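# Move deep-well plate into plate washer carrier

## Task

Take the deep-well plate from the shelved bench by the door and set it in the plate washer's carrier on the shelved bench by the window. It must lie flat on the carrier floor, within the corner stops, with its labelled short edge at the carrier end marked A1. The plate must never touch the floor. Finish with the gripper open and the robot backed away; the plate must stay put without the robot holding it. The robot must not tip over or be left leaning.

## Robot and tools

Robot: a Hello Robot Stretch 3 with a single arm. It has a two-wheel base (0.33 m long, 0.34 m wide), a lift that rides up a mast, and a telescoping arm that reaches out to the robot's right. There is no sideways driving, so to shift the gripper forward or back you drive the base. Turning in place pivots about a point midway between the wheels, 0.05 m behind the front edge. With the arm pulled in and the wrist folded, a spin sweeps a radius of about 0.28 m; an unfolded level wrist reaches past that.

Frames: the base frame has its origin on the floor between the drive wheels, x ahead, y to the left, z up. hand_pose is reported in this frame, at the point where the closed fingertips meet. Odometry is the base frame as it was when the scene began; heading is positive to the left, range -3.142 to 3.142.

execute_actions takes "actions", a list run in order. Each action may hold "robot" (a command, a list of up to 8 commands run in sequence, or {"stop": true}), "steps" (1 to 450 control steps at 30 per second; default 1) and "until" (only together with steps; ends the action early once all its conditions hold). An action with only steps simply waits. A command may contain:
- base: exactly one of translate_m (metres, an offset straight ahead from where the base is when that command begins, negative for reverse, magnitude up to 1) or rotate_rad (radians, an offset turn in place, left/counter-clockwise positive, magnitude up to 3.2).
- joints: absolute targets by name; unnamed joints keep their previous targets. lift_m 0 to 1.1 (arm height on mast); arm_m 0 to 0.52 (extension); wrist_yaw_rad -1.345 to 4.42 (0 along the arm, positive toward the front, 3.0 folded over the base); wrist_pitch_rad -1.57 to 0.451 (0 level, negative tips fingers down); wrist_roll_rad -2.911 to 2.911; gripper_m -0.089 to 0.179 (larger is wider; actual tip gap is about 0.007 less when nearly shut and 0.025 less when fully open, zero below 0.007); head_pan_rad -3.953 to 1.73 (0 forward, positive left, -1.57 looks along the arm); head_tilt_rad -1.53 to 0.419 (negative looks down).
- contact_limits: {"arm_m": effort percent 1 to 100}, the motor effort at which that arm motion halts; smaller is gentler, too small halts instantly. It applies until the next arm_m command.
- pause_s (inside a queue only): wait up to 15 seconds.
Base and joint motions in one command start together and keep running across later actions and while you think. A fresh command takes over at once and throws away the remainder of any older queue. Any out-of-range or malformed value rejects the entire call and nothing in it runs.

To wait for everything to settle, use "steps": 450 with "until": {"robot": {"status": "ended"}}. You can also test fields such as lift_m, arm_m_status, base_status, queue, queue_left or refusals with comparisons like [">", 0.3] or ["!=", "moving"]. {"any": {"status": "ended"}} fires when the first motion finishes.

zoom_image: {"camera": one of head_camera, nav_camera, wrist_camera, "region": [x0, y0, x1, y1]} in pixels from the top-left of that camera's latest image, at most 504 by 504. head_camera and nav_camera move with head pan/tilt; wrist_camera rides on the gripper.

finished_scene: {"scene": number} closes the current scene for good. Only call it after all motion has ended, since anything still moving is braked and may stop short.

Results: base_status and joint_status give each motion's state: moving, done (within tolerance), off_target (blocked away from the target, may still push), contact_stop (arm or lift hit something and went slack), time_out, stopped, not_commanded, torque_fault (a wrist servo cut out for about 10 s; it goes limp and refuses goals). The bracket after base_status shows distance travelled versus goal, from wheel counts (slip counts as travel). joint_goals, measured_speeds, motor_effort (percent, peak in brackets, fairly noisy), lidar_m (12 sectors of 30 degrees counter-clockwise starting straight ahead, in a plane 0.17 m above the floor), wrist_depth_mm and head_depth_mm (7 by 7 grids of median depth), base_tilt in degrees, and on_its_own (goals the robot changed itself, slack or switched-off joints, lean warnings). Lines starting refused: or dropped: name the failing goal, counting from 0.

Gripping: close to a gripper_m value under the object's width (lower squeezes harder; very hard triggers a stall guard that eases off). Release by opening at least 0.02 beyond where the tips made contact. Neither the reading nor done proves a grasp; check with the cameras.

Fast base travel (0.30 m/s, 1.9 rad/s) needs lift_m under 0.30, arm_m under 0.03 and wrist_yaw_rad over 2.54; otherwise 0.10 m/s and 0.63 rad/s. Fold or unfold the wrist only with lift_m between 0.32 and 0.95, wrist_pitch_rad -0.4 and roll near 0; once folded the lift may drop to 0.25. If yaw is below -0.4, keep pitch at -0.5 or lower.

Avoid: pressing the arm into something rigid with the gripper higher than about 0.45 m (the robot can tip before the stop trips), pushing again right after a contact_stop, driving while gripping or pushing something fixed, and snagging furniture, especially in reverse. If tipping shows in base_tilt, reverse the last motion in small steps, free the gripper and, if still leaning, bring lift_m down to about 0.2. Do not drop the plate, slam it, or let it reach the floor. Loose objects may occasionally be nudged by outside disturbances.

Each tool is called after "Request:" as name(argument=value, ...) on one line, values as JSON.

## Session

Request:
execute_actions(actions=[])

Scene clock: 0.00 s.
robot.base_odometry: x=+0.000 y=+0.000 heading=+0.000 (m, m, rad; robot's odometry frame)
robot.turned_by_wheels: +0.000 (rad since the last result)
robot.turned_by_imu: +0.000 (rad since the last result)
robot.base_tilt: forward=-1.1 right=+0.5 (deg)
robot.lidar_m: 1.66 1.98 1.36 2.08 1.11 1.11 1.23 1.93 2.35 2.12 1.60 1.60
robot.head_depth_mm: 1837 1999 2008 2013 2026 2010 1949 / 1834 2148 2166 2182 2165 2073 1866 / 1823 2326 2372 2384 2316 2174 1899 / 1816 2545 2584 2600 2642 2621 1995 / 1814 2633 2726 2710 2726 2685 2005 / 1803 2390 2426 2427 2444 1594 1827 / 1802 2214 2205 2213 2168 1594 1994
robot.base_status: not_commanded
robot.joint_positions: lift_m=+0.364 arm_m=+0.001 wrist_yaw_rad=+2.825 wrist_pitch_rad=-0.616 wrist_roll_rad=-0.006 gripper_m=+0.037 head_pan_rad=+0.005 head_tilt_rad=-0.014
robot.joint_goals: lift_m=+0.364 arm_m=+0.001 wrist_yaw_rad=+2.825 wrist_pitch_rad=-0.616 wrist_roll_rad=-0.006 gripper_m=+0.037 head_pan_rad=+0.005 head_tilt_rad=-0.014
robot.joint_status: lift_m=not_commanded arm_m=not_commanded wrist_yaw_rad=not_commanded wrist_pitch_rad=not_commanded wrist_roll_rad=not_commanded gripper_m=not_commanded head_pan_rad=not_commanded head_tilt_rad=not_commanded
robot.measured_speeds: translate_m=+0.000 rotate_rad=+0.000 lift_m=+0.000 arm_m=+0.000 wrist_yaw_rad=+0.000 wrist_pitch_rad=+0.000 wrist_roll_rad=+0.000 head_pan_rad=+0.000 head_tilt_rad=+0.000
robot: refusals=0 queue=idle queue_left=0
robot.motor_effort: left_wheel=+0 right_wheel=+1 lift_m=+19 arm_m=-1 wrist_yaw_rad=+1 wrist_pitch_rad=+4 wrist_roll_rad=+0 gripper_m=+0 head_pan_rad=-1 head_tilt_rad=+2 (%)
robot.hand_pose: x=+0.0396 y=+0.0400 z=+0.3347 quat_wxyz=(+0.318, +0.697, +0.107, +0.634) (m; robot's base frame)
robot.wrist_depth_mm: - - - - - - - / - 976 973 - - - - / 768 786 795 812 826 833 820 / 670 - 684 680 688 693 686 / 589 - 602 602 603 613 603 / 520 533 - 532 535 541 532 / - - - 483 463 479 476
pictures: head_camera (sideways: a quarter turn clockwise sets it upright), nav_camera (sideways: a quarter turn counterclockwise sets it upright), wrist_camera
Images, in order (width x height): head_camera 896x504, nav_camera 672x504, wrist_camera 644x364.

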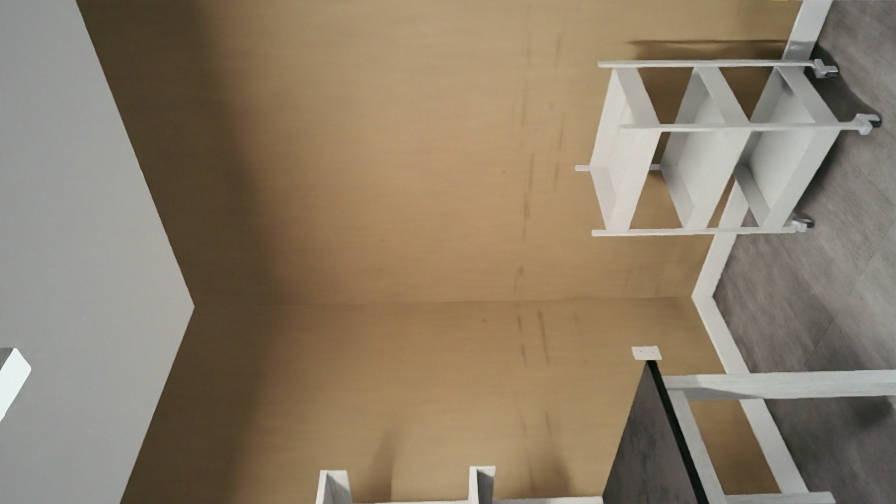

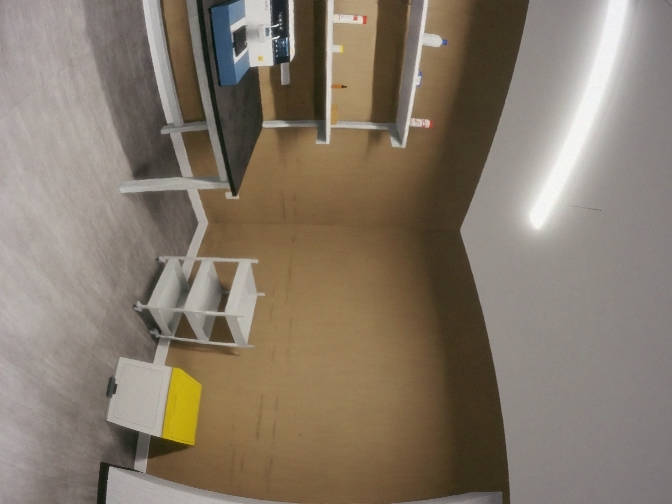

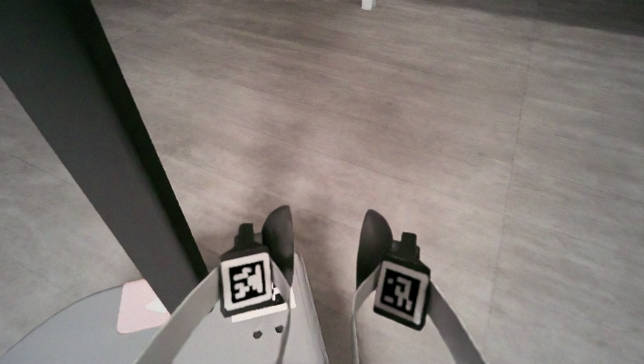

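Request:
execute_actions(actions=[{"robot":{"joints":{"head_pan_rad":0.8,"head_tilt_rad":-0.35}},"steps":100,"until":{"robot":{"status":"ended"}}}])

Request:
execute_actions(actions=[{"robot":{"joints":{"head_pan_rad":-1.3,"head_tilt_rad":-0.35}},"steps":100,"until":{"robot":{"status":"ended"}}}])

Request:
execute_actions(actions=[{"robot":{"joints":{"head_pan_rad":-2.6,"head_tilt_rad":-0.35}},"steps":100,"until":{"robot":{"status":"ended"}}}])

Scene clock: 3.03 s.
robot.base_odometry: x=+0.000 y=+0.000 heading=+0.000 (m, m, rad; robot's odometry frame)
robot.turned_by_wheels: +0.000 (rad since the last result)
robot.turned_by_imu: -0.001 (rad since the last result)
robot.base_tilt: forward=-1.1 right=+0.6 (deg)
robot.lidar_m: 1.65 1.97 1.37 2.08 1.11 1.11 1.23 1.93 2.35 2.12 1.60 1.60
robot.head_depth_mm: 1757 1894 2067 1631 2237 1719 1364 / 1744 1884 2003 1529 2211 1727 1370 / 1722 1877 1966 1395 2233 1732 1374 / 1732 1871 1959 1426 2221 1740 1367 / 1711 1841 1985 1549 2232 1738 1380 / 1709 1843 1987 1559 2150 1749 1381 / 1692 1819 1938 1703 2161 1633 1388
robot.base_status: not_commanded
robot.joint_positions: lift_m=+0.364 arm_m=+0.001 wrist_yaw_rad=+2.825 wrist_pitch_rad=-0.616 wrist_roll_rad=-0.006 gripper_m=+0.037 head_pan_rad=+0.793 head_tilt_rad=-0.345
robot.joint_goals: lift_m=+0.364 arm_m=+0.001 wrist_yaw_rad=+2.825 wrist_pitch_rad=-0.616 wrist_roll_rad=-0.006 gripper_m=+0.037 head_pan_rad=+0.800 head_tilt_rad=-0.350
robot.joint_status: lift_m=not_commanded arm_m=not_commanded wrist_yaw_rad=not_commanded wrist_pitch_rad=not_commanded wrist_roll_rad=not_commanded gripper_m=not_commanded head_pan_rad=done head_tilt_rad=done
robot.measured_speeds: translate_m=+0.000 rotate_rad=+0.000 lift_m=+0.000 arm_m=+0.000 wrist_yaw_rad=+0.000 wrist_pitch_rad=+0.000 wrist_roll_rad=+0.000 head_pan_rad=+0.000 head_tilt_rad=+0.000
robot: refusals=0 queue=done queue_left=0
robot.motor_effort: left_wheel=+0(0) right_wheel=+1(1) lift_m=+19(20) arm_m=-1(1) wrist_yaw_rad=+0(0) wrist_pitch_rad=+4(4) wrist_roll_rad=+0(0) gripper_m=+0(0) head_pan_rad=+3(29) head_tilt_rad=-3(28) (%)
robot.hand_pose: x=+0.0396 y=+0.0400 z=+0.3347 quat_wxyz=(+0.318, +0.697, +0.107, +0.634) (m; robot's base frame)
robot.wrist_depth_mm: - - - - - - - / - 998 997 - 978 - - / 768 807 805 832 804 819 830 / 673 - 691 686 698 690 705 / 592 - 603 603 612 601 622 / 515 537 - 532 543 535 529 / - - - 470 460 476 478
pictures: head_camera (sideways: a quarter turn clockwise sets it upright), nav_camera (sideways: a quarter turn counterclockwise sets it upright), wrist_camera
camera_calibration (this result's frames):
head_camera: T_world_to_cam=[[-0.259462, -0.25051, -0.932697, 1.23408], [-0.704025, 0.710156, 0.00511041, 0.00509881], [0.661081, 0.657969, -0.360624, 0.41697], [0, 0, 0, 1]] pos_world=[0.0481349, 0.0311747, 1.30137]
nav_camera: T_world_to_cam=[[0.208961, 0.246308, 0.946397, -1.19024], [0.719316, -0.694338, 0.0218847, 0.0222341], [0.66251, 0.676186, -0.322263, 0.376033], [0, 0, 0, 1]] pos_world=[-0.0164053, 0.0543347, 1.24713]
wrist_camera: T_world_to_cam=[[0.964779, -0.262189, 0.0214284, -0.0345448], [-0.177204, -0.707936, -0.683685, 0.292227], [0.194425, 0.655808, -0.729462, 0.376774], [0, 0, 0, 1]] pos_world=[0.0118578, -0.0492705, 0.475374]
Images, in order (width x height): head_camera 896x504, nav_camera 672x504, wrist_camera 644x364.

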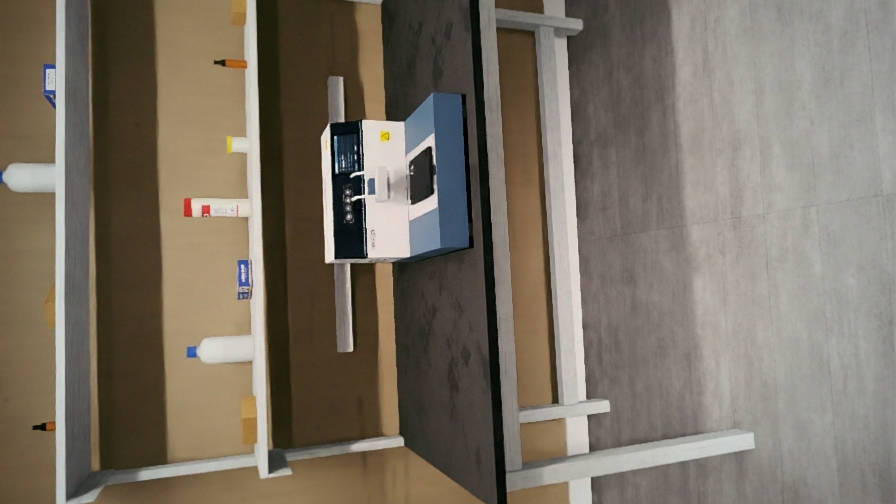

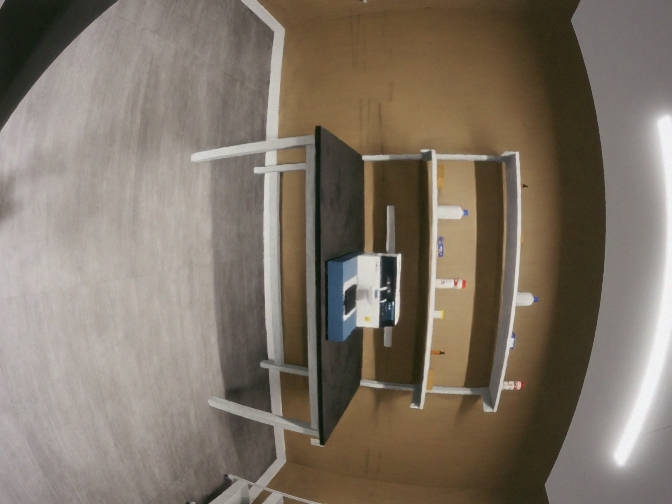

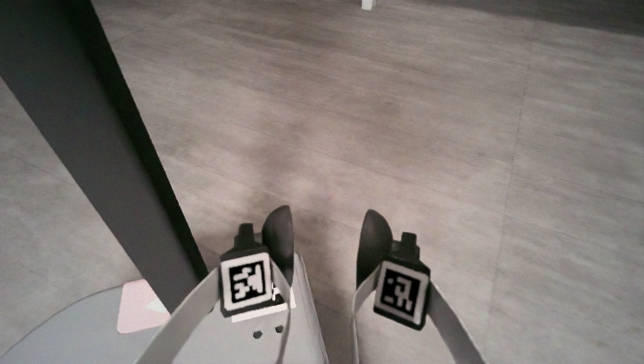

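Scene clock: 4.67 s.
robot.base_odometry: x=+0.000 y=+0.000 heading=+0.000 (m, m, rad; robot's odometry frame)
robot.turned_by_wheels: +0.000 (rad since the last result)
robot.turned_by_imu: +0.000 (rad since the last result)
robot.base_tilt: forward=-1.1 right=+0.5 (deg)
robot.lidar_m: 1.66 1.98 1.36 2.08 1.11 1.10 1.24 1.93 2.34 2.12 1.60 1.60
robot.head_depth_mm: 2587 2777 2958 3076 2313 1720 1369 / 2331 2507 2722 2914 2349 1718 1367 / 2171 2318 2496 2712 2340 1743 1373 / 2019 2140 2279 2454 2149 1739 1380 / 1495 1585 1680 1804 1932 1751 1381 / 1402 1490 1568 1682 1789 1755 1380 / 1328 1400 1484 1567 1659 1708 1385
robot.base_status: not_commanded
robot.joint_positions: lift_m=+0.364 arm_m=+0.001 wrist_yaw_rad=+2.825 wrist_pitch_rad=-0.616 wrist_roll_rad=-0.006 gripper_m=+0.037 head_pan_rad=-1.293 head_tilt_rad=-0.346
robot.joint_goals: lift_m=+0.364 arm_m=+0.001 wrist_yaw_rad=+2.825 wrist_pitch_rad=-0.616 wrist_roll_rad=-0.006 gripper_m=+0.037 head_pan_rad=-1.300 head_tilt_rad=-0.350
robot.joint_status: lift_m=not_commanded arm_m=not_commanded wrist_yaw_rad=not_commanded wrist_pitch_rad=not_commanded wrist_roll_rad=not_commanded gripper_m=not_commanded head_pan_rad=done head_tilt_rad=done
robot.measured_speeds: translate_m=+0.000 rotate_rad=+0.000 lift_m=+0.000 arm_m=+0.000 wrist_yaw_rad=+0.000 wrist_pitch_rad=+0.000 wrist_roll_rad=+0.000 head_pan_rad=+0.000 head_tilt_rad=+0.000
robot: refusals=0 queue=done queue_left=0
robot.motor_effort: left_wheel=+0(0) right_wheel=+1(1) lift_m=+19(20) arm_m=-1(1) wrist_yaw_rad=+1(0) wrist_pitch_rad=+4(4) wrist_roll_rad=+0(0) gripper_m=+0(0) head_pan_rad=-3(30) head_tilt_rad=-2(1) (%)
robot.hand_pose: x=+0.0396 y=+0.0400 z=+0.3347 quat_wxyz=(+0.318, +0.697, +0.107, +0.634) (m; robot's base frame)
robot.wrist_depth_mm: - - - - - - - / - 940 974 996 - - - / 788 802 789 813 806 817 841 / 680 - 681 685 696 691 688 / 589 - 595 602 621 596 593 / 522 532 - 531 535 526 532 / - - - 468 468 464 474
pictures: head_camera (sideways: a quarter turn clockwise sets it upright), nav_camera (sideways: a quarter turn counterclockwise sets it upright), wrist_camera
camera_calibration (this result's frames):
head_camera: T_world_to_cam=[[-0.090389, 0.349419, -0.932596, 1.23292], [0.96473, 0.263191, 0.00510713, -0.00507636], [0.247235, -0.899242, -0.360885, 0.419835], [0, 0, 0, 1]] pos_world=[0.0125414, -0.0519354, 1.30135]
nav_camera: T_world_to_cam=[[0.111594, -0.303398, 0.946307, -1.18953], [-0.958487, -0.284295, 0.0218818, 0.0324725], [0.262391, -0.909465, -0.322528, 0.378819], [0, 0, 0, 1]] pos_world=[0.0644695, -0.00714504, 1.24713]
wrist_camera: T_world_to_cam=[[0.964779, -0.262189, 0.0214286, -0.0345449], [-0.177204, -0.707936, -0.683685, 0.292227], [0.194425, 0.655808, -0.729462, 0.376774], [0, 0, 0, 1]] pos_world=[0.0118578, -0.0492705, 0.475374]
Images, in order (width x height): head_camera 896x504, nav_camera 672x504, wrist_camera 644x364.

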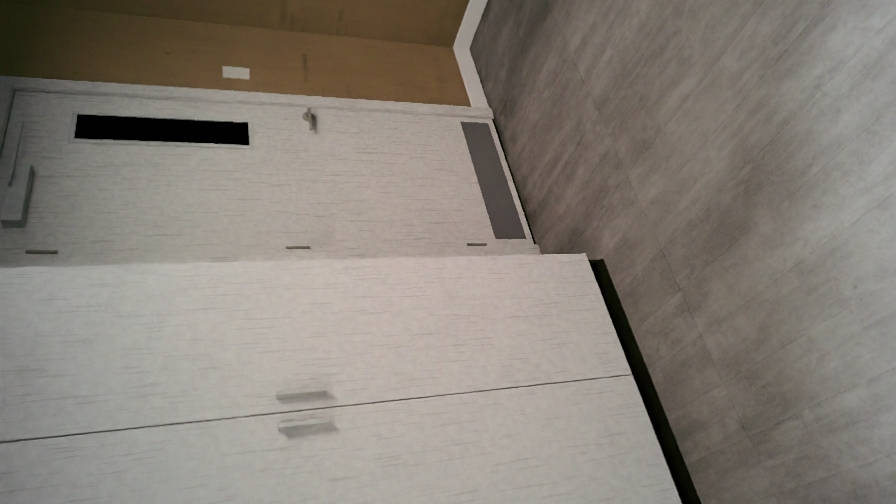

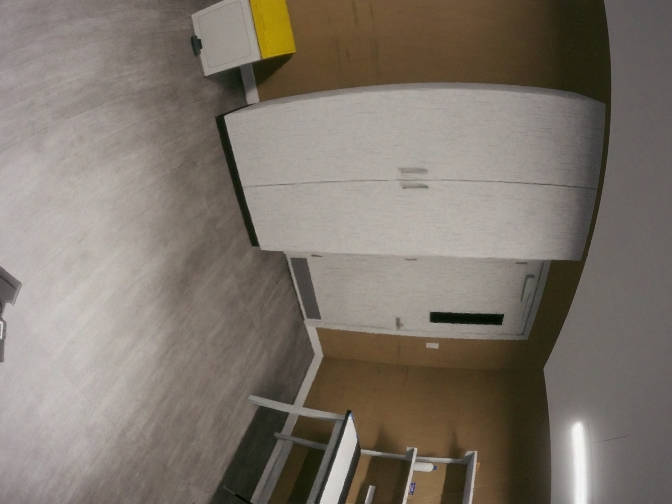

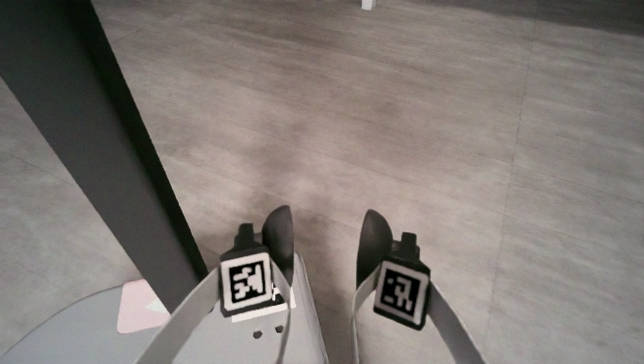

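Scene clock: 5.90 s.
robot.base_odometry: x=+0.000 y=+0.000 heading=+0.000 (m, m, rad; robot's odometry frame)
robot.turned_by_wheels: +0.000 (rad since the last result)
robot.turned_by_imu: +0.000 (rad since the last result)
robot.base_tilt: forward=-1.1 right=+0.6 (deg)
robot.lidar_m: 1.66 1.98 1.37 2.08 1.11 1.11 1.24 1.93 2.35 2.13 1.60 1.60
robot.head_depth_mm: 2399 2499 2547 1749 1836 1716 1362 / 2504 2680 2879 3052 2326 1732 1363 / 2405 2564 2781 2967 2331 1724 1371 / 2335 2487 2678 2843 2357 1737 1376 / 2259 2390 2562 2640 2261 1727 1378 / 2172 2295 2457 2126 2346 1758 1383 / 2107 2261 2374 1990 2261 1758 1383
robot.base_status: not_commanded
robot.joint_positions: lift_m=+0.364 arm_m=+0.001 wrist_yaw_rad=+2.825 wrist_pitch_rad=-0.616 wrist_roll_rad=-0.006 gripper_m=+0.037 head_pan_rad=-2.593 head_tilt_rad=-0.346
robot.joint_goals: lift_m=+0.364 arm_m=+0.001 wrist_yaw_rad=+2.825 wrist_pitch_rad=-0.616 wrist_roll_rad=-0.006 gripper_m=+0.037 head_pan_rad=-2.600 head_tilt_rad=-0.350
robot.joint_status: lift_m=not_commanded arm_m=not_commanded wrist_yaw_rad=not_commanded wrist_pitch_rad=not_commanded wrist_roll_rad=not_commanded gripper_m=not_commanded head_pan_rad=done head_tilt_rad=done
robot.measured_speeds: translate_m=+0.000 rotate_rad=+0.000 lift_m=+0.000 arm_m=+0.000 wrist_yaw_rad=+0.000 wrist_pitch_rad=+0.000 wrist_roll_rad=+0.000 head_pan_rad=+0.000 head_tilt_rad=+0.000
robot: refusals=0 queue=done queue_left=0
robot.motor_effort: left_wheel=+1(1) right_wheel=+1(1) lift_m=+19(19) arm_m=-1(1) wrist_yaw_rad=+1(0) wrist_pitch_rad=+4(4) wrist_roll_rad=+0(0) gripper_m=+0(0) head_pan_rad=-2(29) head_tilt_rad=-2(2) (%)
robot.hand_pose: x=+0.0396 y=+0.0400 z=+0.3347 quat_wxyz=(+0.318, +0.697, +0.107, +0.634) (m; robot's base frame)
robot.wrist_depth_mm: - - - - - - - / - 952 967 - 981 996 - / 793 789 772 829 814 804 841 / 678 - 682 678 696 697 692 / 595 - 607 599 603 600 597 / 524 538 - 529 543 535 531 / - - - 470 465 482 469
pictures: head_camera (sideways: a quarter turn clockwise sets it upright), nav_camera (sideways: a quarter turn counterclockwise sets it upright), wrist_camera
camera_calibration (this result's frames):
head_camera: T_world_to_cam=[[0.312534, 0.18058, -0.932584, 1.23044], [0.511662, -0.859172, 0.00510674, -0.00231212], [-0.800328, -0.478764, -0.360916, 0.426266], [0, 0, 0, 1]] pos_world=[-0.0422197, -0.0200992, 1.30135]
nav_camera: T_world_to_cam=[[-0.262518, -0.188702, 0.946296, -1.18723], [-0.530328, 0.84751, 0.0218815, 0.0298611], [-0.806125, -0.496103, -0.32256, 0.385379], [0, 0, 0, 1]] pos_world=[0.0148306, -0.0581527, 1.24713]
wrist_camera: T_world_to_cam=[[0.964779, -0.262189, 0.0214285, -0.0345449], [-0.177204, -0.707936, -0.683685, 0.292227], [0.194425, 0.655808, -0.729462, 0.376774], [0, 0, 0, 1]] pos_world=[0.0118578, -0.0492705, 0.475374]
Images, in order (width x height): head_camera 896x504, nav_camera 672x504, wrist_camera 644x364.

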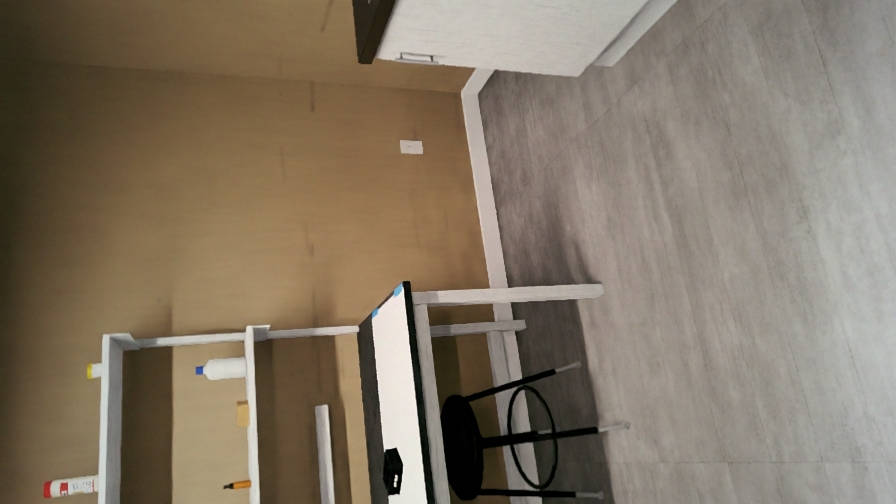

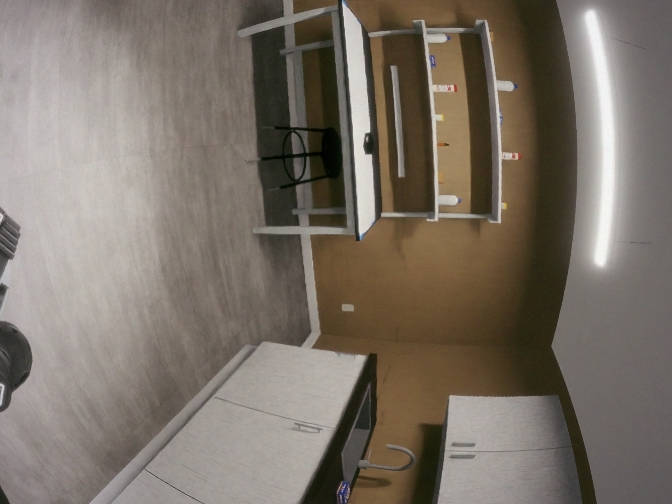

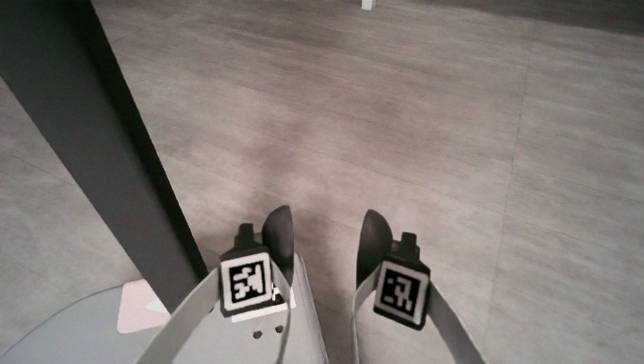

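Request:
execute_actions(actions=[{"robot":{"joints":{"head_pan_rad":-2.25,"head_tilt_rad":-0.35}},"steps":100,"until":{"robot":{"status":"ended"}}}])

Request:
zoom_image(camera="head_camera", region=[340, 200, 460, 310])

Request:
execute_actions(actions=[{"robot":{"joints":{"head_pan_rad":0.85,"head_tilt_rad":-0.35}},"steps":100,"until":{"robot":{"status":"ended"}}}])

Request:
zoom_image(camera="head_camera", region=[320, 50, 500, 240])

Scene clock: 8.70 s.
robot.base_odometry: x=+0.000 y=+0.000 heading=+0.000 (m, m, rad; robot's odometry frame)
robot.turned_by_wheels: +0.000 (rad since the last result)
robot.turned_by_imu: -0.001 (rad since the last result)
robot.base_tilt: forward=-1.1 right=+0.6 (deg)
robot.lidar_m: 1.66 1.97 1.37 2.08 1.11 1.11 1.23 1.93 2.35 2.12 1.60 1.60
robot.head_depth_mm: 2207 2330 2523 2688 2329 1722 1362 / 2192 2324 2507 2612 2224 1720 1366 / 2211 2336 2499 2715 2351 1741 1372 / 2196 2332 2503 2253 2362 1740 1372 / 2204 2346 2483 2749 2370 1743 1385 / 2180 2350 2518 2758 2383 1748 1380 / 2220 2344 2526 2715 2379 1756 1381
robot.base_status: not_commanded
robot.joint_positions: lift_m=+0.364 arm_m=+0.001 wrist_yaw_rad=+2.825 wrist_pitch_rad=-0.616 wrist_roll_rad=-0.006 gripper_m=+0.037 head_pan_rad=-2.257 head_tilt_rad=-0.346
robot.joint_goals: lift_m=+0.364 arm_m=+0.001 wrist_yaw_rad=+2.825 wrist_pitch_rad=-0.616 wrist_roll_rad=-0.006 gripper_m=+0.037 head_pan_rad=-2.250 head_tilt_rad=-0.350
robot.joint_status: lift_m=not_commanded arm_m=not_commanded wrist_yaw_rad=not_commanded wrist_pitch_rad=not_commanded wrist_roll_rad=not_commanded gripper_m=not_commanded head_pan_rad=done head_tilt_rad=done
robot.measured_speeds: translate_m=+0.000 rotate_rad=+0.000 lift_m=+0.000 arm_m=+0.000 wrist_yaw_rad=+0.000 wrist_pitch_rad=+0.000 wrist_roll_rad=+0.000 head_pan_rad=+0.000 head_tilt_rad=+0.000
robot: refusals=0 queue=done queue_left=0
robot.motor_effort: left_wheel=+0(0) right_wheel=+1(1) lift_m=+20(19) arm_m=+0(2) wrist_yaw_rad=+0(0) wrist_pitch_rad=+4(4) wrist_roll_rad=+0(0) gripper_m=+0(0) head_pan_rad=+3(19) head_tilt_rad=-2(3) (%)
robot.hand_pose: x=+0.0396 y=+0.0400 z=+0.3347 quat_wxyz=(+0.318, +0.697, +0.107, +0.634) (m; robot's base frame)
robot.wrist_depth_mm: - - - - - - - / - 936 991 965 - - 993 / 792 789 792 806 800 807 859 / 675 - 682 694 693 692 678 / 590 - 604 594 623 600 606 / 521 540 - 529 531 523 539 / - - - 474 465 477 483
pictures: head_camera (sideways: a quarter turn clockwise sets it upright), nav_camera (sideways: a quarter turn counterclockwise sets it upright), wrist_camera
camera_calibration (this result's frames):
head_camera: T_world_to_cam=[[0.235647, 0.273417, -0.932584, 1.23091], [0.766027, -0.642788, 0.00510674, -0.00386376], [-0.598058, -0.715588, -0.360916, 0.425032], [0, 0, 0, 1]] pos_world=[-0.0329073, -0.0348885, 1.30135]
nav_camera: T_world_to_cam=[[-0.185745, -0.264617, 0.946296, -1.1877], [-0.779812, 0.625631, 0.0218815, 0.031383], [-0.597823, -0.733869, -0.32256, 0.384108], [0, 0, 0, 1]] pos_world=[0.0334915, -0.0520353, 1.24713]
wrist_camera: T_world_to_cam=[[0.964779, -0.262189, 0.0214285, -0.0345448], [-0.177204, -0.707936, -0.683685, 0.292227], [0.194424, 0.655808, -0.729462, 0.376774], [0, 0, 0, 1]] pos_world=[0.0118578, -0.0492705, 0.475374]
Images, in order (width x height): head_camera 896x504, nav_camera 672x504, wrist_camera 644x364.

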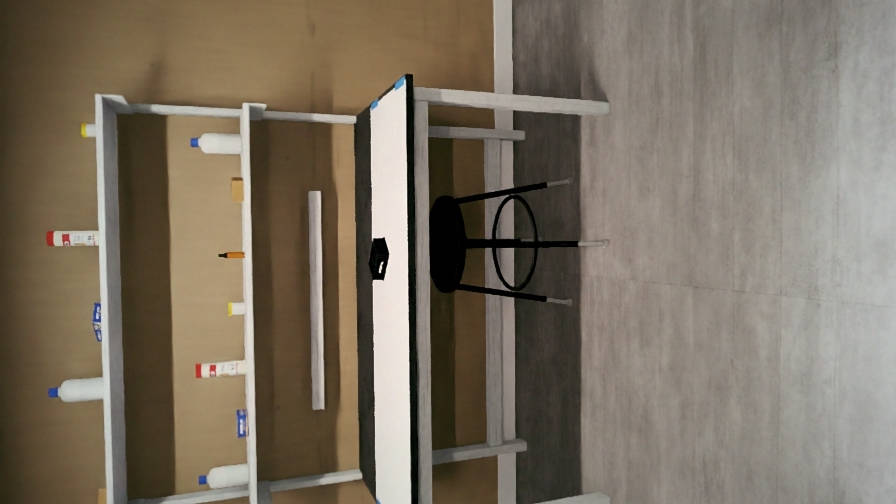

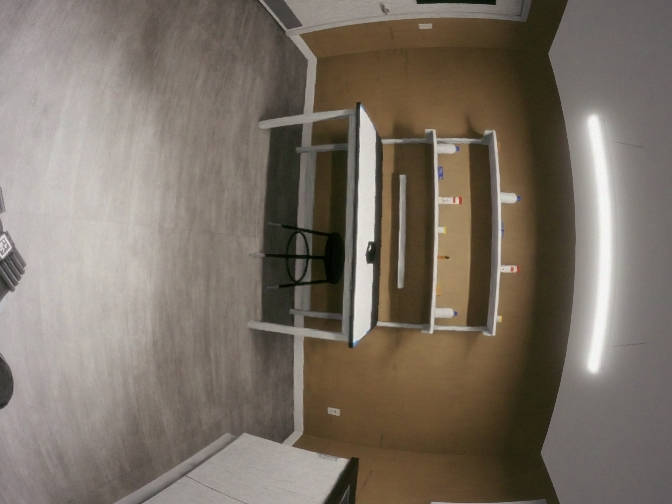

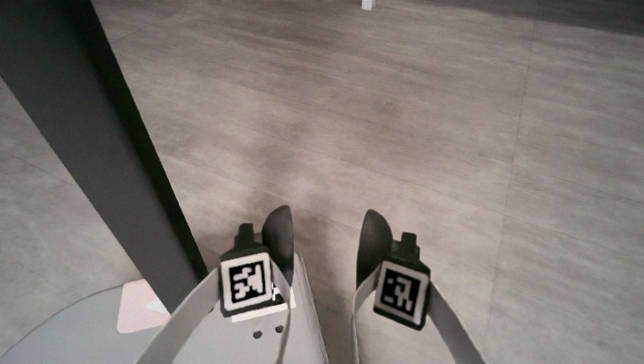

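Region (340, 200, 460, 310) of head_camera's 896x504 image, scaled by 4.200, with more detail than that image has; it fills the top 462 rows of this view, and the rest is white.

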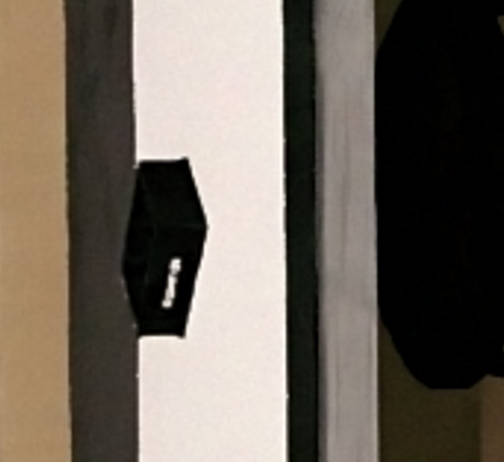

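Scene clock: 10.80 s.
robot.base_odometry: x=+0.000 y=+0.000 heading=+0.000 (m, m, rad; robot's odometry frame)
robot.turned_by_wheels: +0.000 (rad since the last result)
robot.turned_by_imu: +0.000 (rad since the last result)
robot.base_tilt: forward=-1.1 right=+0.6 (deg)
robot.lidar_m: 1.66 1.98 1.37 2.08 1.11 1.10 1.23 1.93 2.34 2.13 1.60 1.60
robot.head_depth_mm: 1728 1866 2024 1635 2215 1718 1370 / 1726 1863 1953 1398 2227 1724 1369 / 1722 1844 1957 1392 2234 1736 1370 / 1712 1874 1982 1534 2238 1736 1372 / 1721 1849 2014 1550 2227 1737 1371 / 1717 1851 1986 1553 2179 1625 1380 / 1731 1868 1995 2103 2256 1747 1387
robot.base_status: not_commanded
robot.joint_positions: lift_m=+0.364 arm_m=+0.001 wrist_yaw_rad=+2.825 wrist_pitch_rad=-0.616 wrist_roll_rad=-0.006 gripper_m=+0.037 head_pan_rad=+0.843 head_tilt_rad=-0.346
robot.joint_goals: lift_m=+0.364 arm_m=+0.001 wrist_yaw_rad=+2.825 wrist_pitch_rad=-0.616 wrist_roll_rad=-0.006 gripper_m=+0.037 head_pan_rad=+0.850 head_tilt_rad=-0.350
robot.joint_status: lift_m=not_commanded arm_m=not_commanded wrist_yaw_rad=not_commanded wrist_pitch_rad=not_commanded wrist_roll_rad=not_commanded gripper_m=not_commanded head_pan_rad=done head_tilt_rad=done
robot.measured_speeds: translate_m=+0.000 rotate_rad=+0.000 lift_m=+0.000 arm_m=+0.000 wrist_yaw_rad=+0.000 wrist_pitch_rad=+0.000 wrist_roll_rad=+0.000 head_pan_rad=+0.000 head_tilt_rad=+0.000
robot: refusals=0 queue=done queue_left=0
robot.motor_effort: left_wheel=+1(0) right_wheel=+1(1) lift_m=+19(20) arm_m=-1(1) wrist_yaw_rad=+0(0) wrist_pitch_rad=+4(4) wrist_roll_rad=+0(0) gripper_m=+0(0) head_pan_rad=+2(28) head_tilt_rad=-2(4) (%)
robot.hand_pose: x=+0.0396 y=+0.0400 z=+0.3347 quat_wxyz=(+0.318, +0.697, +0.107, +0.634) (m; robot's base frame)
robot.wrist_depth_mm: - - - - - - - / - 981 971 989 996 976 995 / 786 799 783 802 821 801 824 / 684 - 704 674 680 701 703 / 589 - 607 598 618 591 612 / 515 526 - 525 528 524 535 / - - - 469 470 471 472
pictures: head_camera (sideways: a quarter turn clockwise sets it upright), nav_camera (sideways: a quarter turn counterclockwise sets it upright), wrist_camera
camera_calibration (this result's frames):
head_camera: T_world_to_cam=[[-0.246812, -0.263383, -0.932584, 1.23386], [-0.738638, 0.674083, 0.00510674, 0.00531473], [0.627294, 0.690102, -0.360916, 0.417558], [0, 0, 0, 1]] pos_world=[0.0465242, 0.0332365, 1.30135]
nav_camera: T_world_to_cam=[[0.196587, 0.256666, 0.946296, -1.19003], [0.753125, -0.657514, 0.0218815, 0.0220321], [0.627819, 0.708377, -0.32256, 0.376632], [0, 0, 0, 1]] pos_world=[-0.0191042, 0.0531292, 1.24713]
wrist_camera: T_world_to_cam=[[0.964779, -0.262189, 0.0214284, -0.0345448], [-0.177204, -0.707936, -0.683685, 0.292227], [0.194425, 0.655808, -0.729462, 0.376774], [0, 0, 0, 1]] pos_world=[0.0118578, -0.0492705, 0.475374]
Images, in order (width x height): head_camera 896x504, nav_camera 672x504, wrist_camera 644x364.

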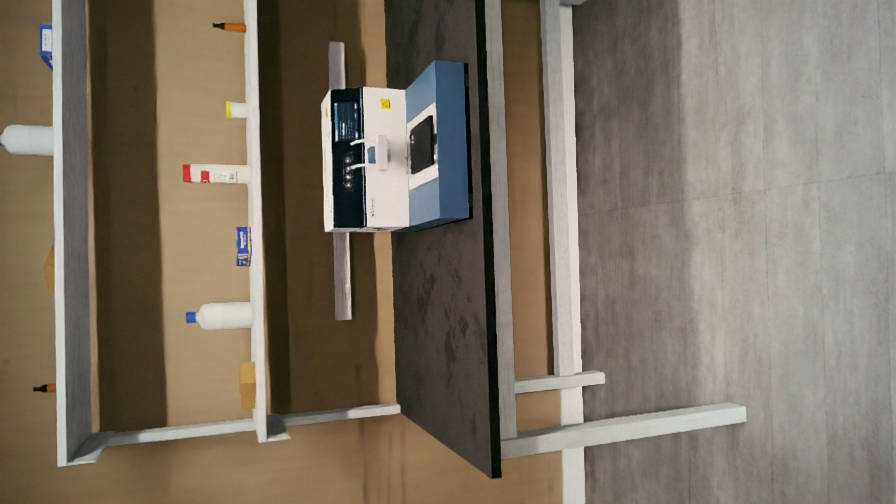

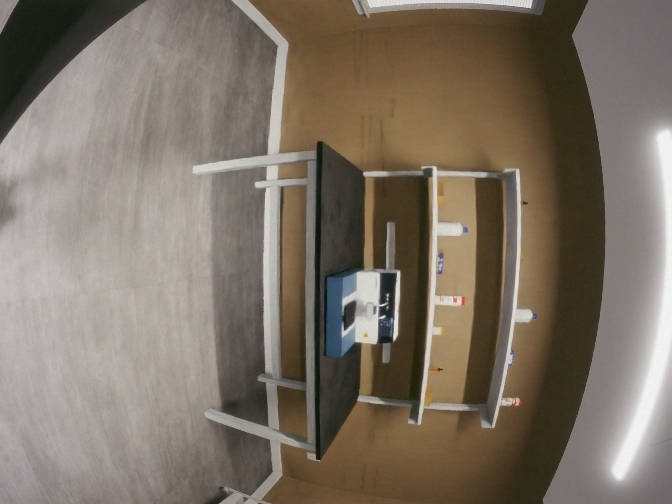

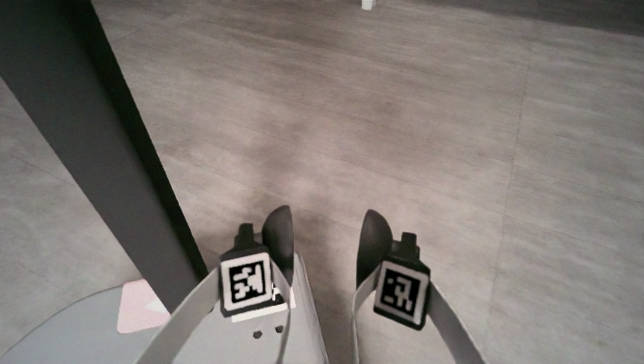

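Region (320, 50, 500, 240) of head_camera's 896x504 image, scaled by 2.653, with more detail than that image has; it fills the left 477 columns of this view, and the rest is white.

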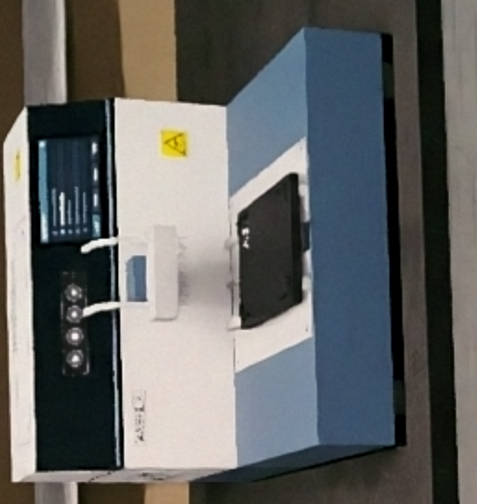

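Request:
execute_actions(actions=[{"robot":{"joints":{"lift_m":0.28,"wrist_pitch_rad":-0.4,"head_pan_rad":-3.14,"head_tilt_rad":-0.5}},"steps":100,"until":{"robot":{"lift_m":["<",0.295]}}},{"robot":[{"base":{"rotate_rad":0.938}},{"base":{"translate_m":-1.0}}],"steps":400,"until":{"robot":{"status":"ended"}}}])

Scene clock: 28.50 s.
robot.base_odometry: x=-0.591 y=-0.806 heading=+0.938 (m, m, rad; robot's odometry frame)
robot.turned_by_wheels: +0.938 (rad since the last result)
robot.turned_by_imu: +0.931 (rad since the last result)
robot.base_tilt: forward=-1.2 right=+0.5 (deg)
robot.lidar_m: 2.35 1.57 1.20 1.18 1.25 1.01 0.92 1.26 2.00 1.52 1.62 2.42
robot.head_depth_mm: 1324 1454 1566 1081 1804 1498 1236 / 1337 1462 1547 1085 1757 1501 1236 / 1346 1479 1496 1090 1230 1509 1244 / 1355 1487 1521 1095 1712 1513 1243 / 1364 1495 1526 1101 1871 1508 1245 / 1350 1517 1540 1106 1871 1515 1246 / 1383 1522 1627 1112 1884 1524 1252
robot.base_status: done (translate_m -1.0000 of -1.0000)
robot.joint_positions: lift_m=+0.280 arm_m=+0.001 wrist_yaw_rad=+2.825 wrist_pitch_rad=-0.418 wrist_roll_rad=-0.006 gripper_m=+0.037 head_pan_rad=-3.133 head_tilt_rad=-0.495
robot.joint_goals: lift_m=+0.280 arm_m=+0.001 wrist_yaw_rad=+2.825 wrist_pitch_rad=-0.400 wrist_roll_rad=-0.006 gripper_m=+0.037 head_pan_rad=-3.140 head_tilt_rad=-0.500
robot.joint_status: lift_m=done arm_m=not_commanded wrist_yaw_rad=not_commanded wrist_pitch_rad=done wrist_roll_rad=not_commanded gripper_m=not_commanded head_pan_rad=done head_tilt_rad=done
robot.measured_speeds: translate_m=+0.000 rotate_rad=+0.000 lift_m=+0.000 arm_m=+0.000 wrist_yaw_rad=+0.000 wrist_pitch_rad=+0.000 wrist_roll_rad=+0.000 head_pan_rad=+0.000 head_tilt_rad=+0.000
robot: refusals=0 queue=done queue_left=0
robot.motor_effort: left_wheel=+0(9) right_wheel=+2(11) lift_m=+15(20) arm_m=-1(1) wrist_yaw_rad=+1(1) wrist_pitch_rad=+6(6) wrist_roll_rad=+0(0) gripper_m=+0(0) head_pan_rad=-3(30) head_tilt_rad=-3(19) (%)
robot.hand_pose: x=+0.0486 y=+0.0677 z=+0.2930 quat_wxyz=(+0.254, +0.704, +0.037, +0.662) (m; robot's base frame)
robot.wrist_depth_mm: - - - - - - - / - - - - - - - / - 947 977 986 - 992 - / - 747 745 765 769 757 769 / 594 623 643 618 678 648 634 / 501 - - 521 538 523 537 / 469 - - 456 443 462 463
pictures: head_camera (sideways: a quarter turn clockwise sets it upright), nav_camera (sideways: a quarter turn counterclockwise sets it upright), wrist_camera
camera_calibration (this result's frames):
head_camera: T_world_to_cam=[[0.495539, -0.00473269, -0.868573, 1.14582], [-0.00374838, -0.999987, 0.00331022, 0.00317158], [-0.868577, 0.0016154, -0.495551, 0.601878], [0, 0, 0, 1]] pos_world=[-0.0450069, 0.00762206, 1.29348]
nav_camera: T_world_to_cam=[[-0.459289, -0.0279793, 0.887846, -1.10976], [-0.0220247, 0.999555, 0.0201061, 0.029076], [-0.888014, -0.0103201, -0.459701, 0.564344], [0, 0, 0, 1]] pos_world=[-0.00791316, -0.0542891, 1.24414]
wrist_camera: T_world_to_cam=[[0.963193, -0.267001, 0.0311331, -0.0375595], [-0.130732, -0.56648, -0.81364, 0.311213], [0.234879, 0.779622, -0.580535, 0.27241], [0, 0, 0, 1]] pos_world=[0.0128791, -0.0461091, 0.412528]
Images, in order (width x height): head_camera 896x504, nav_camera 672x504, wrist_camera 644x364.

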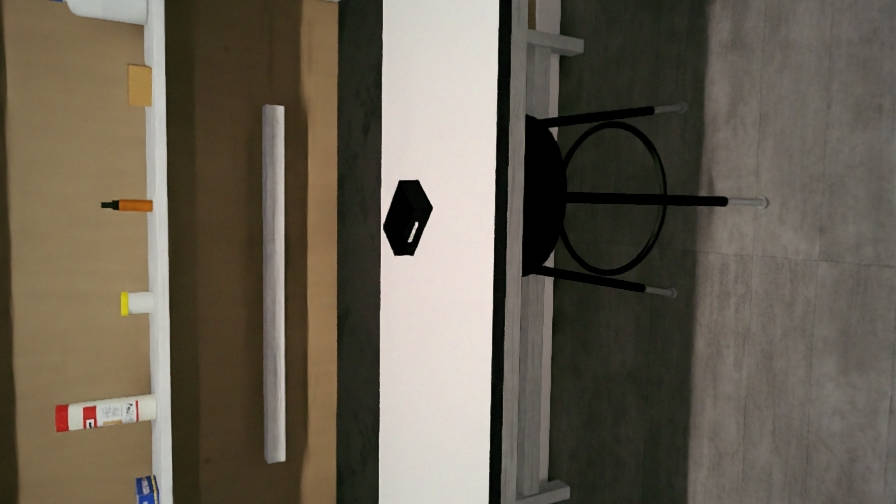

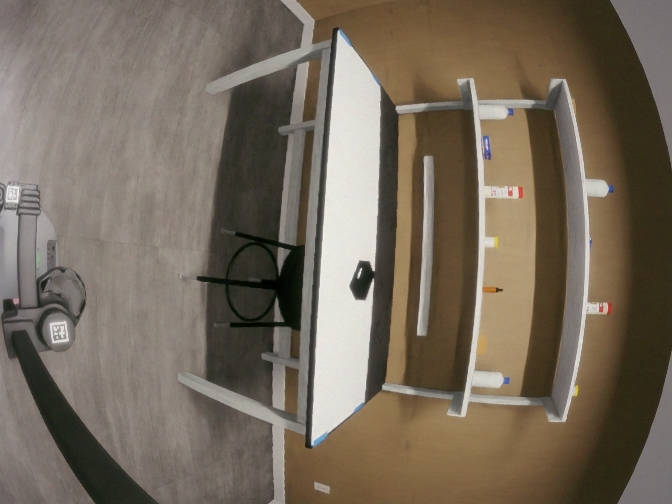

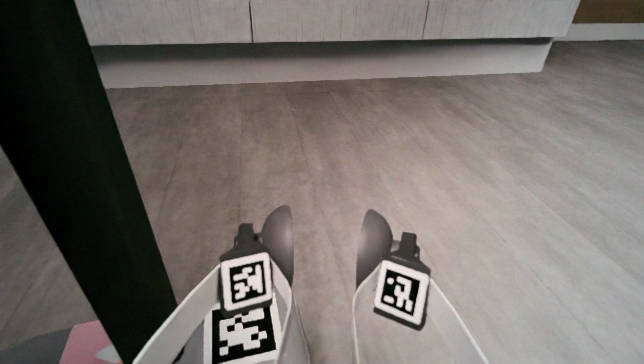

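Request:
execute_actions(actions=[{"robot":[{"base":{"translate_m":-0.52}},{"base":{"rotate_rad":-1.616},"joints":{"lift_m":0.93,"head_pan_rad":-1.57,"head_tilt_rad":-0.75,"gripper_m":0.15}},{"joints":{"wrist_yaw_rad":0.0}},{"joints":{"lift_m":1.05,"wrist_pitch_rad":-1.57,"arm_m":0.25}}],"steps":450,"until":{"robot":{"status":"ended"}}},{"steps":300,"until":{"robot":{"status":"ended"}}}])

Scene clock: 48.40 s.
robot.base_odometry: x=-0.899 y=-1.226 heading=-0.678 (m, m, rad; robot's odometry frame)
robot.turned_by_wheels: -1.616 (rad since the last result)
robot.turned_by_imu: -1.636 (rad since the last result)
robot.base_tilt: forward=-1.1 right=+0.6 (deg)
robot.lidar_m: 1.80 1.57 2.27 2.87 1.68 1.25 1.21 0.64 0.67 0.41 1.06 0.93
robot.head_depth_mm: 949 1088 967 756 618 1253 1108 / - 1109 975 782 622 1228 1113 / - - 940 738 622 1207 1112 / 933 1035 - 739 625 1257 1118 / 937 1026 987 789 625 1267 1118 / 936 1026 987 766 627 1267 1118 / 935 1027 994 769 630 1273 1123
robot.base_status: done (rotate_rad -1.6159 of -1.6160)
robot.joint_positions: lift_m=+1.050 arm_m=+0.250 wrist_yaw_rad=+0.001 wrist_pitch_rad=-1.566 wrist_roll_rad=-0.006 gripper_m=+0.150 head_pan_rad=-1.577 head_tilt_rad=-0.741
robot.joint_goals: lift_m=+1.050 arm_m=+0.250 wrist_yaw_rad=+0.000 wrist_pitch_rad=-1.570 wrist_roll_rad=-0.006 gripper_m=+0.150 head_pan_rad=-1.570 head_tilt_rad=-0.750
robot.joint_status: lift_m=done arm_m=done wrist_yaw_rad=done wrist_pitch_rad=done wrist_roll_rad=not_commanded gripper_m=done head_pan_rad=done head_tilt_rad=done
robot.measured_speeds: translate_m=+0.000 rotate_rad=+0.000 lift_m=+0.000 arm_m=+0.000 wrist_yaw_rad=+0.000 wrist_pitch_rad=+0.000 wrist_roll_rad=+0.000 head_pan_rad=+0.000 head_tilt_rad=+0.000
robot: refusals=0 queue=done queue_left=0
robot.motor_effort: left_wheel=+2(7) right_wheel=-1(7) lift_m=+24(24) arm_m=+3(3) wrist_yaw_rad=-1(4) wrist_pitch_rad=-2(6) wrist_roll_rad=+0(0) gripper_m=+0(81) head_pan_rad=+2(30) head_tilt_rad=-6(28) (%)
robot.hand_pose: x=-0.0216 y=-0.3718 z=+0.9321 quat_wxyz=(+0.503, +0.500, -0.499, -0.497) (m; robot's base frame)
robot.wrist_depth_mm: 322 319 316 315 311 304 305 / 329 327 320 319 316 313 311 / 337 337 329 327 323 322 317 / 346 346 339 339 331 331 321 / - - - - 342 337 339 / - - - - - - - / - - - - - - -
pictures: head_camera (sideways: a quarter turn clockwise sets it upright), nav_camera (sideways: a quarter turn counterclockwise sets it upright), wrist_camera
camera_calibration (this result's frames):
head_camera: T_world_to_cam=[[0.013227, 0.692073, -0.721707, 0.957299], [0.999821, -0.0188934, 0.00020659, 0.00109093], [-0.0134925, -0.721581, -0.692199, 0.852486], [0, 0, 0, 1]] pos_world=[-0.00225082, -0.0473629, 1.28098]
nav_camera: T_world_to_cam=[[0.0199792, -0.662086, 0.749161, -0.931865], [-0.999799, -0.011811, 0.0162252, 0.0400987], [-0.00189413, -0.749335, -0.662189, 0.822375], [0, 0, 0, 1]] pos_world=[0.0602663, -0.00026703, 1.24203]
wrist_camera: T_world_to_cam=[[-0.99846, -0.0473364, -0.0289387, -0.0119059], [-0.0520661, 0.979618, 0.194005, 0.210397], [0.0191654, 0.195213, -0.980574, 1.15355], [0, 0, 0, 1]] pos_world=[-0.0230412, -0.43186, 1.08998]
Images, in order (width x height): head_camera 896x504, nav_camera 672x504, wrist_camera 644x364.

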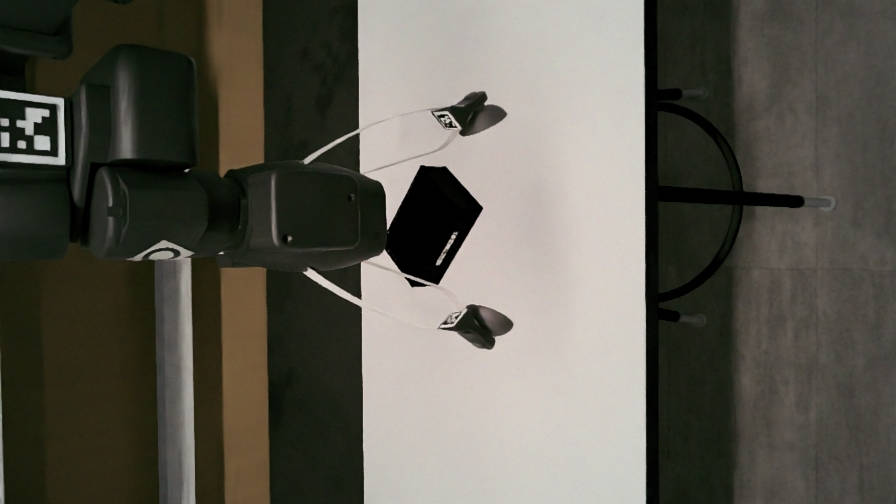

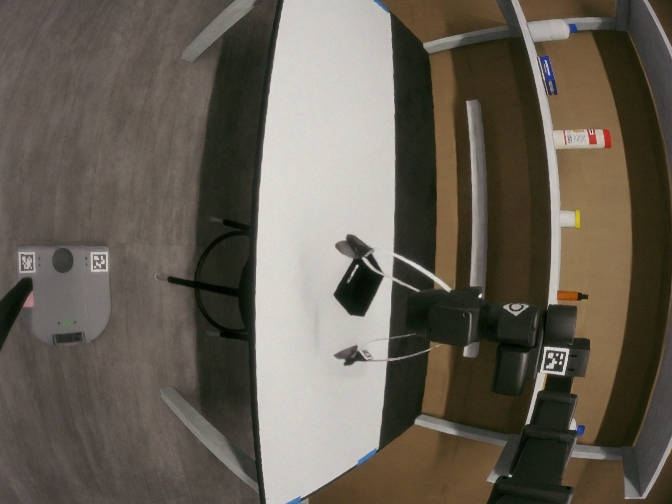

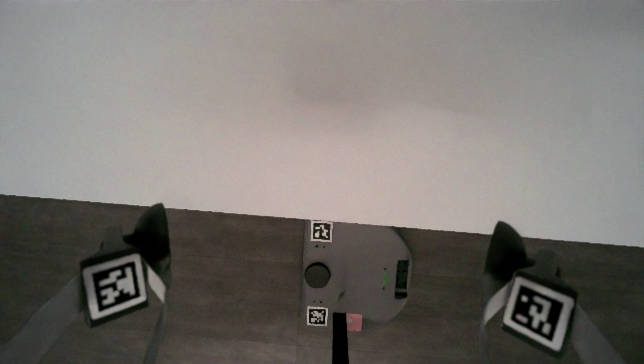

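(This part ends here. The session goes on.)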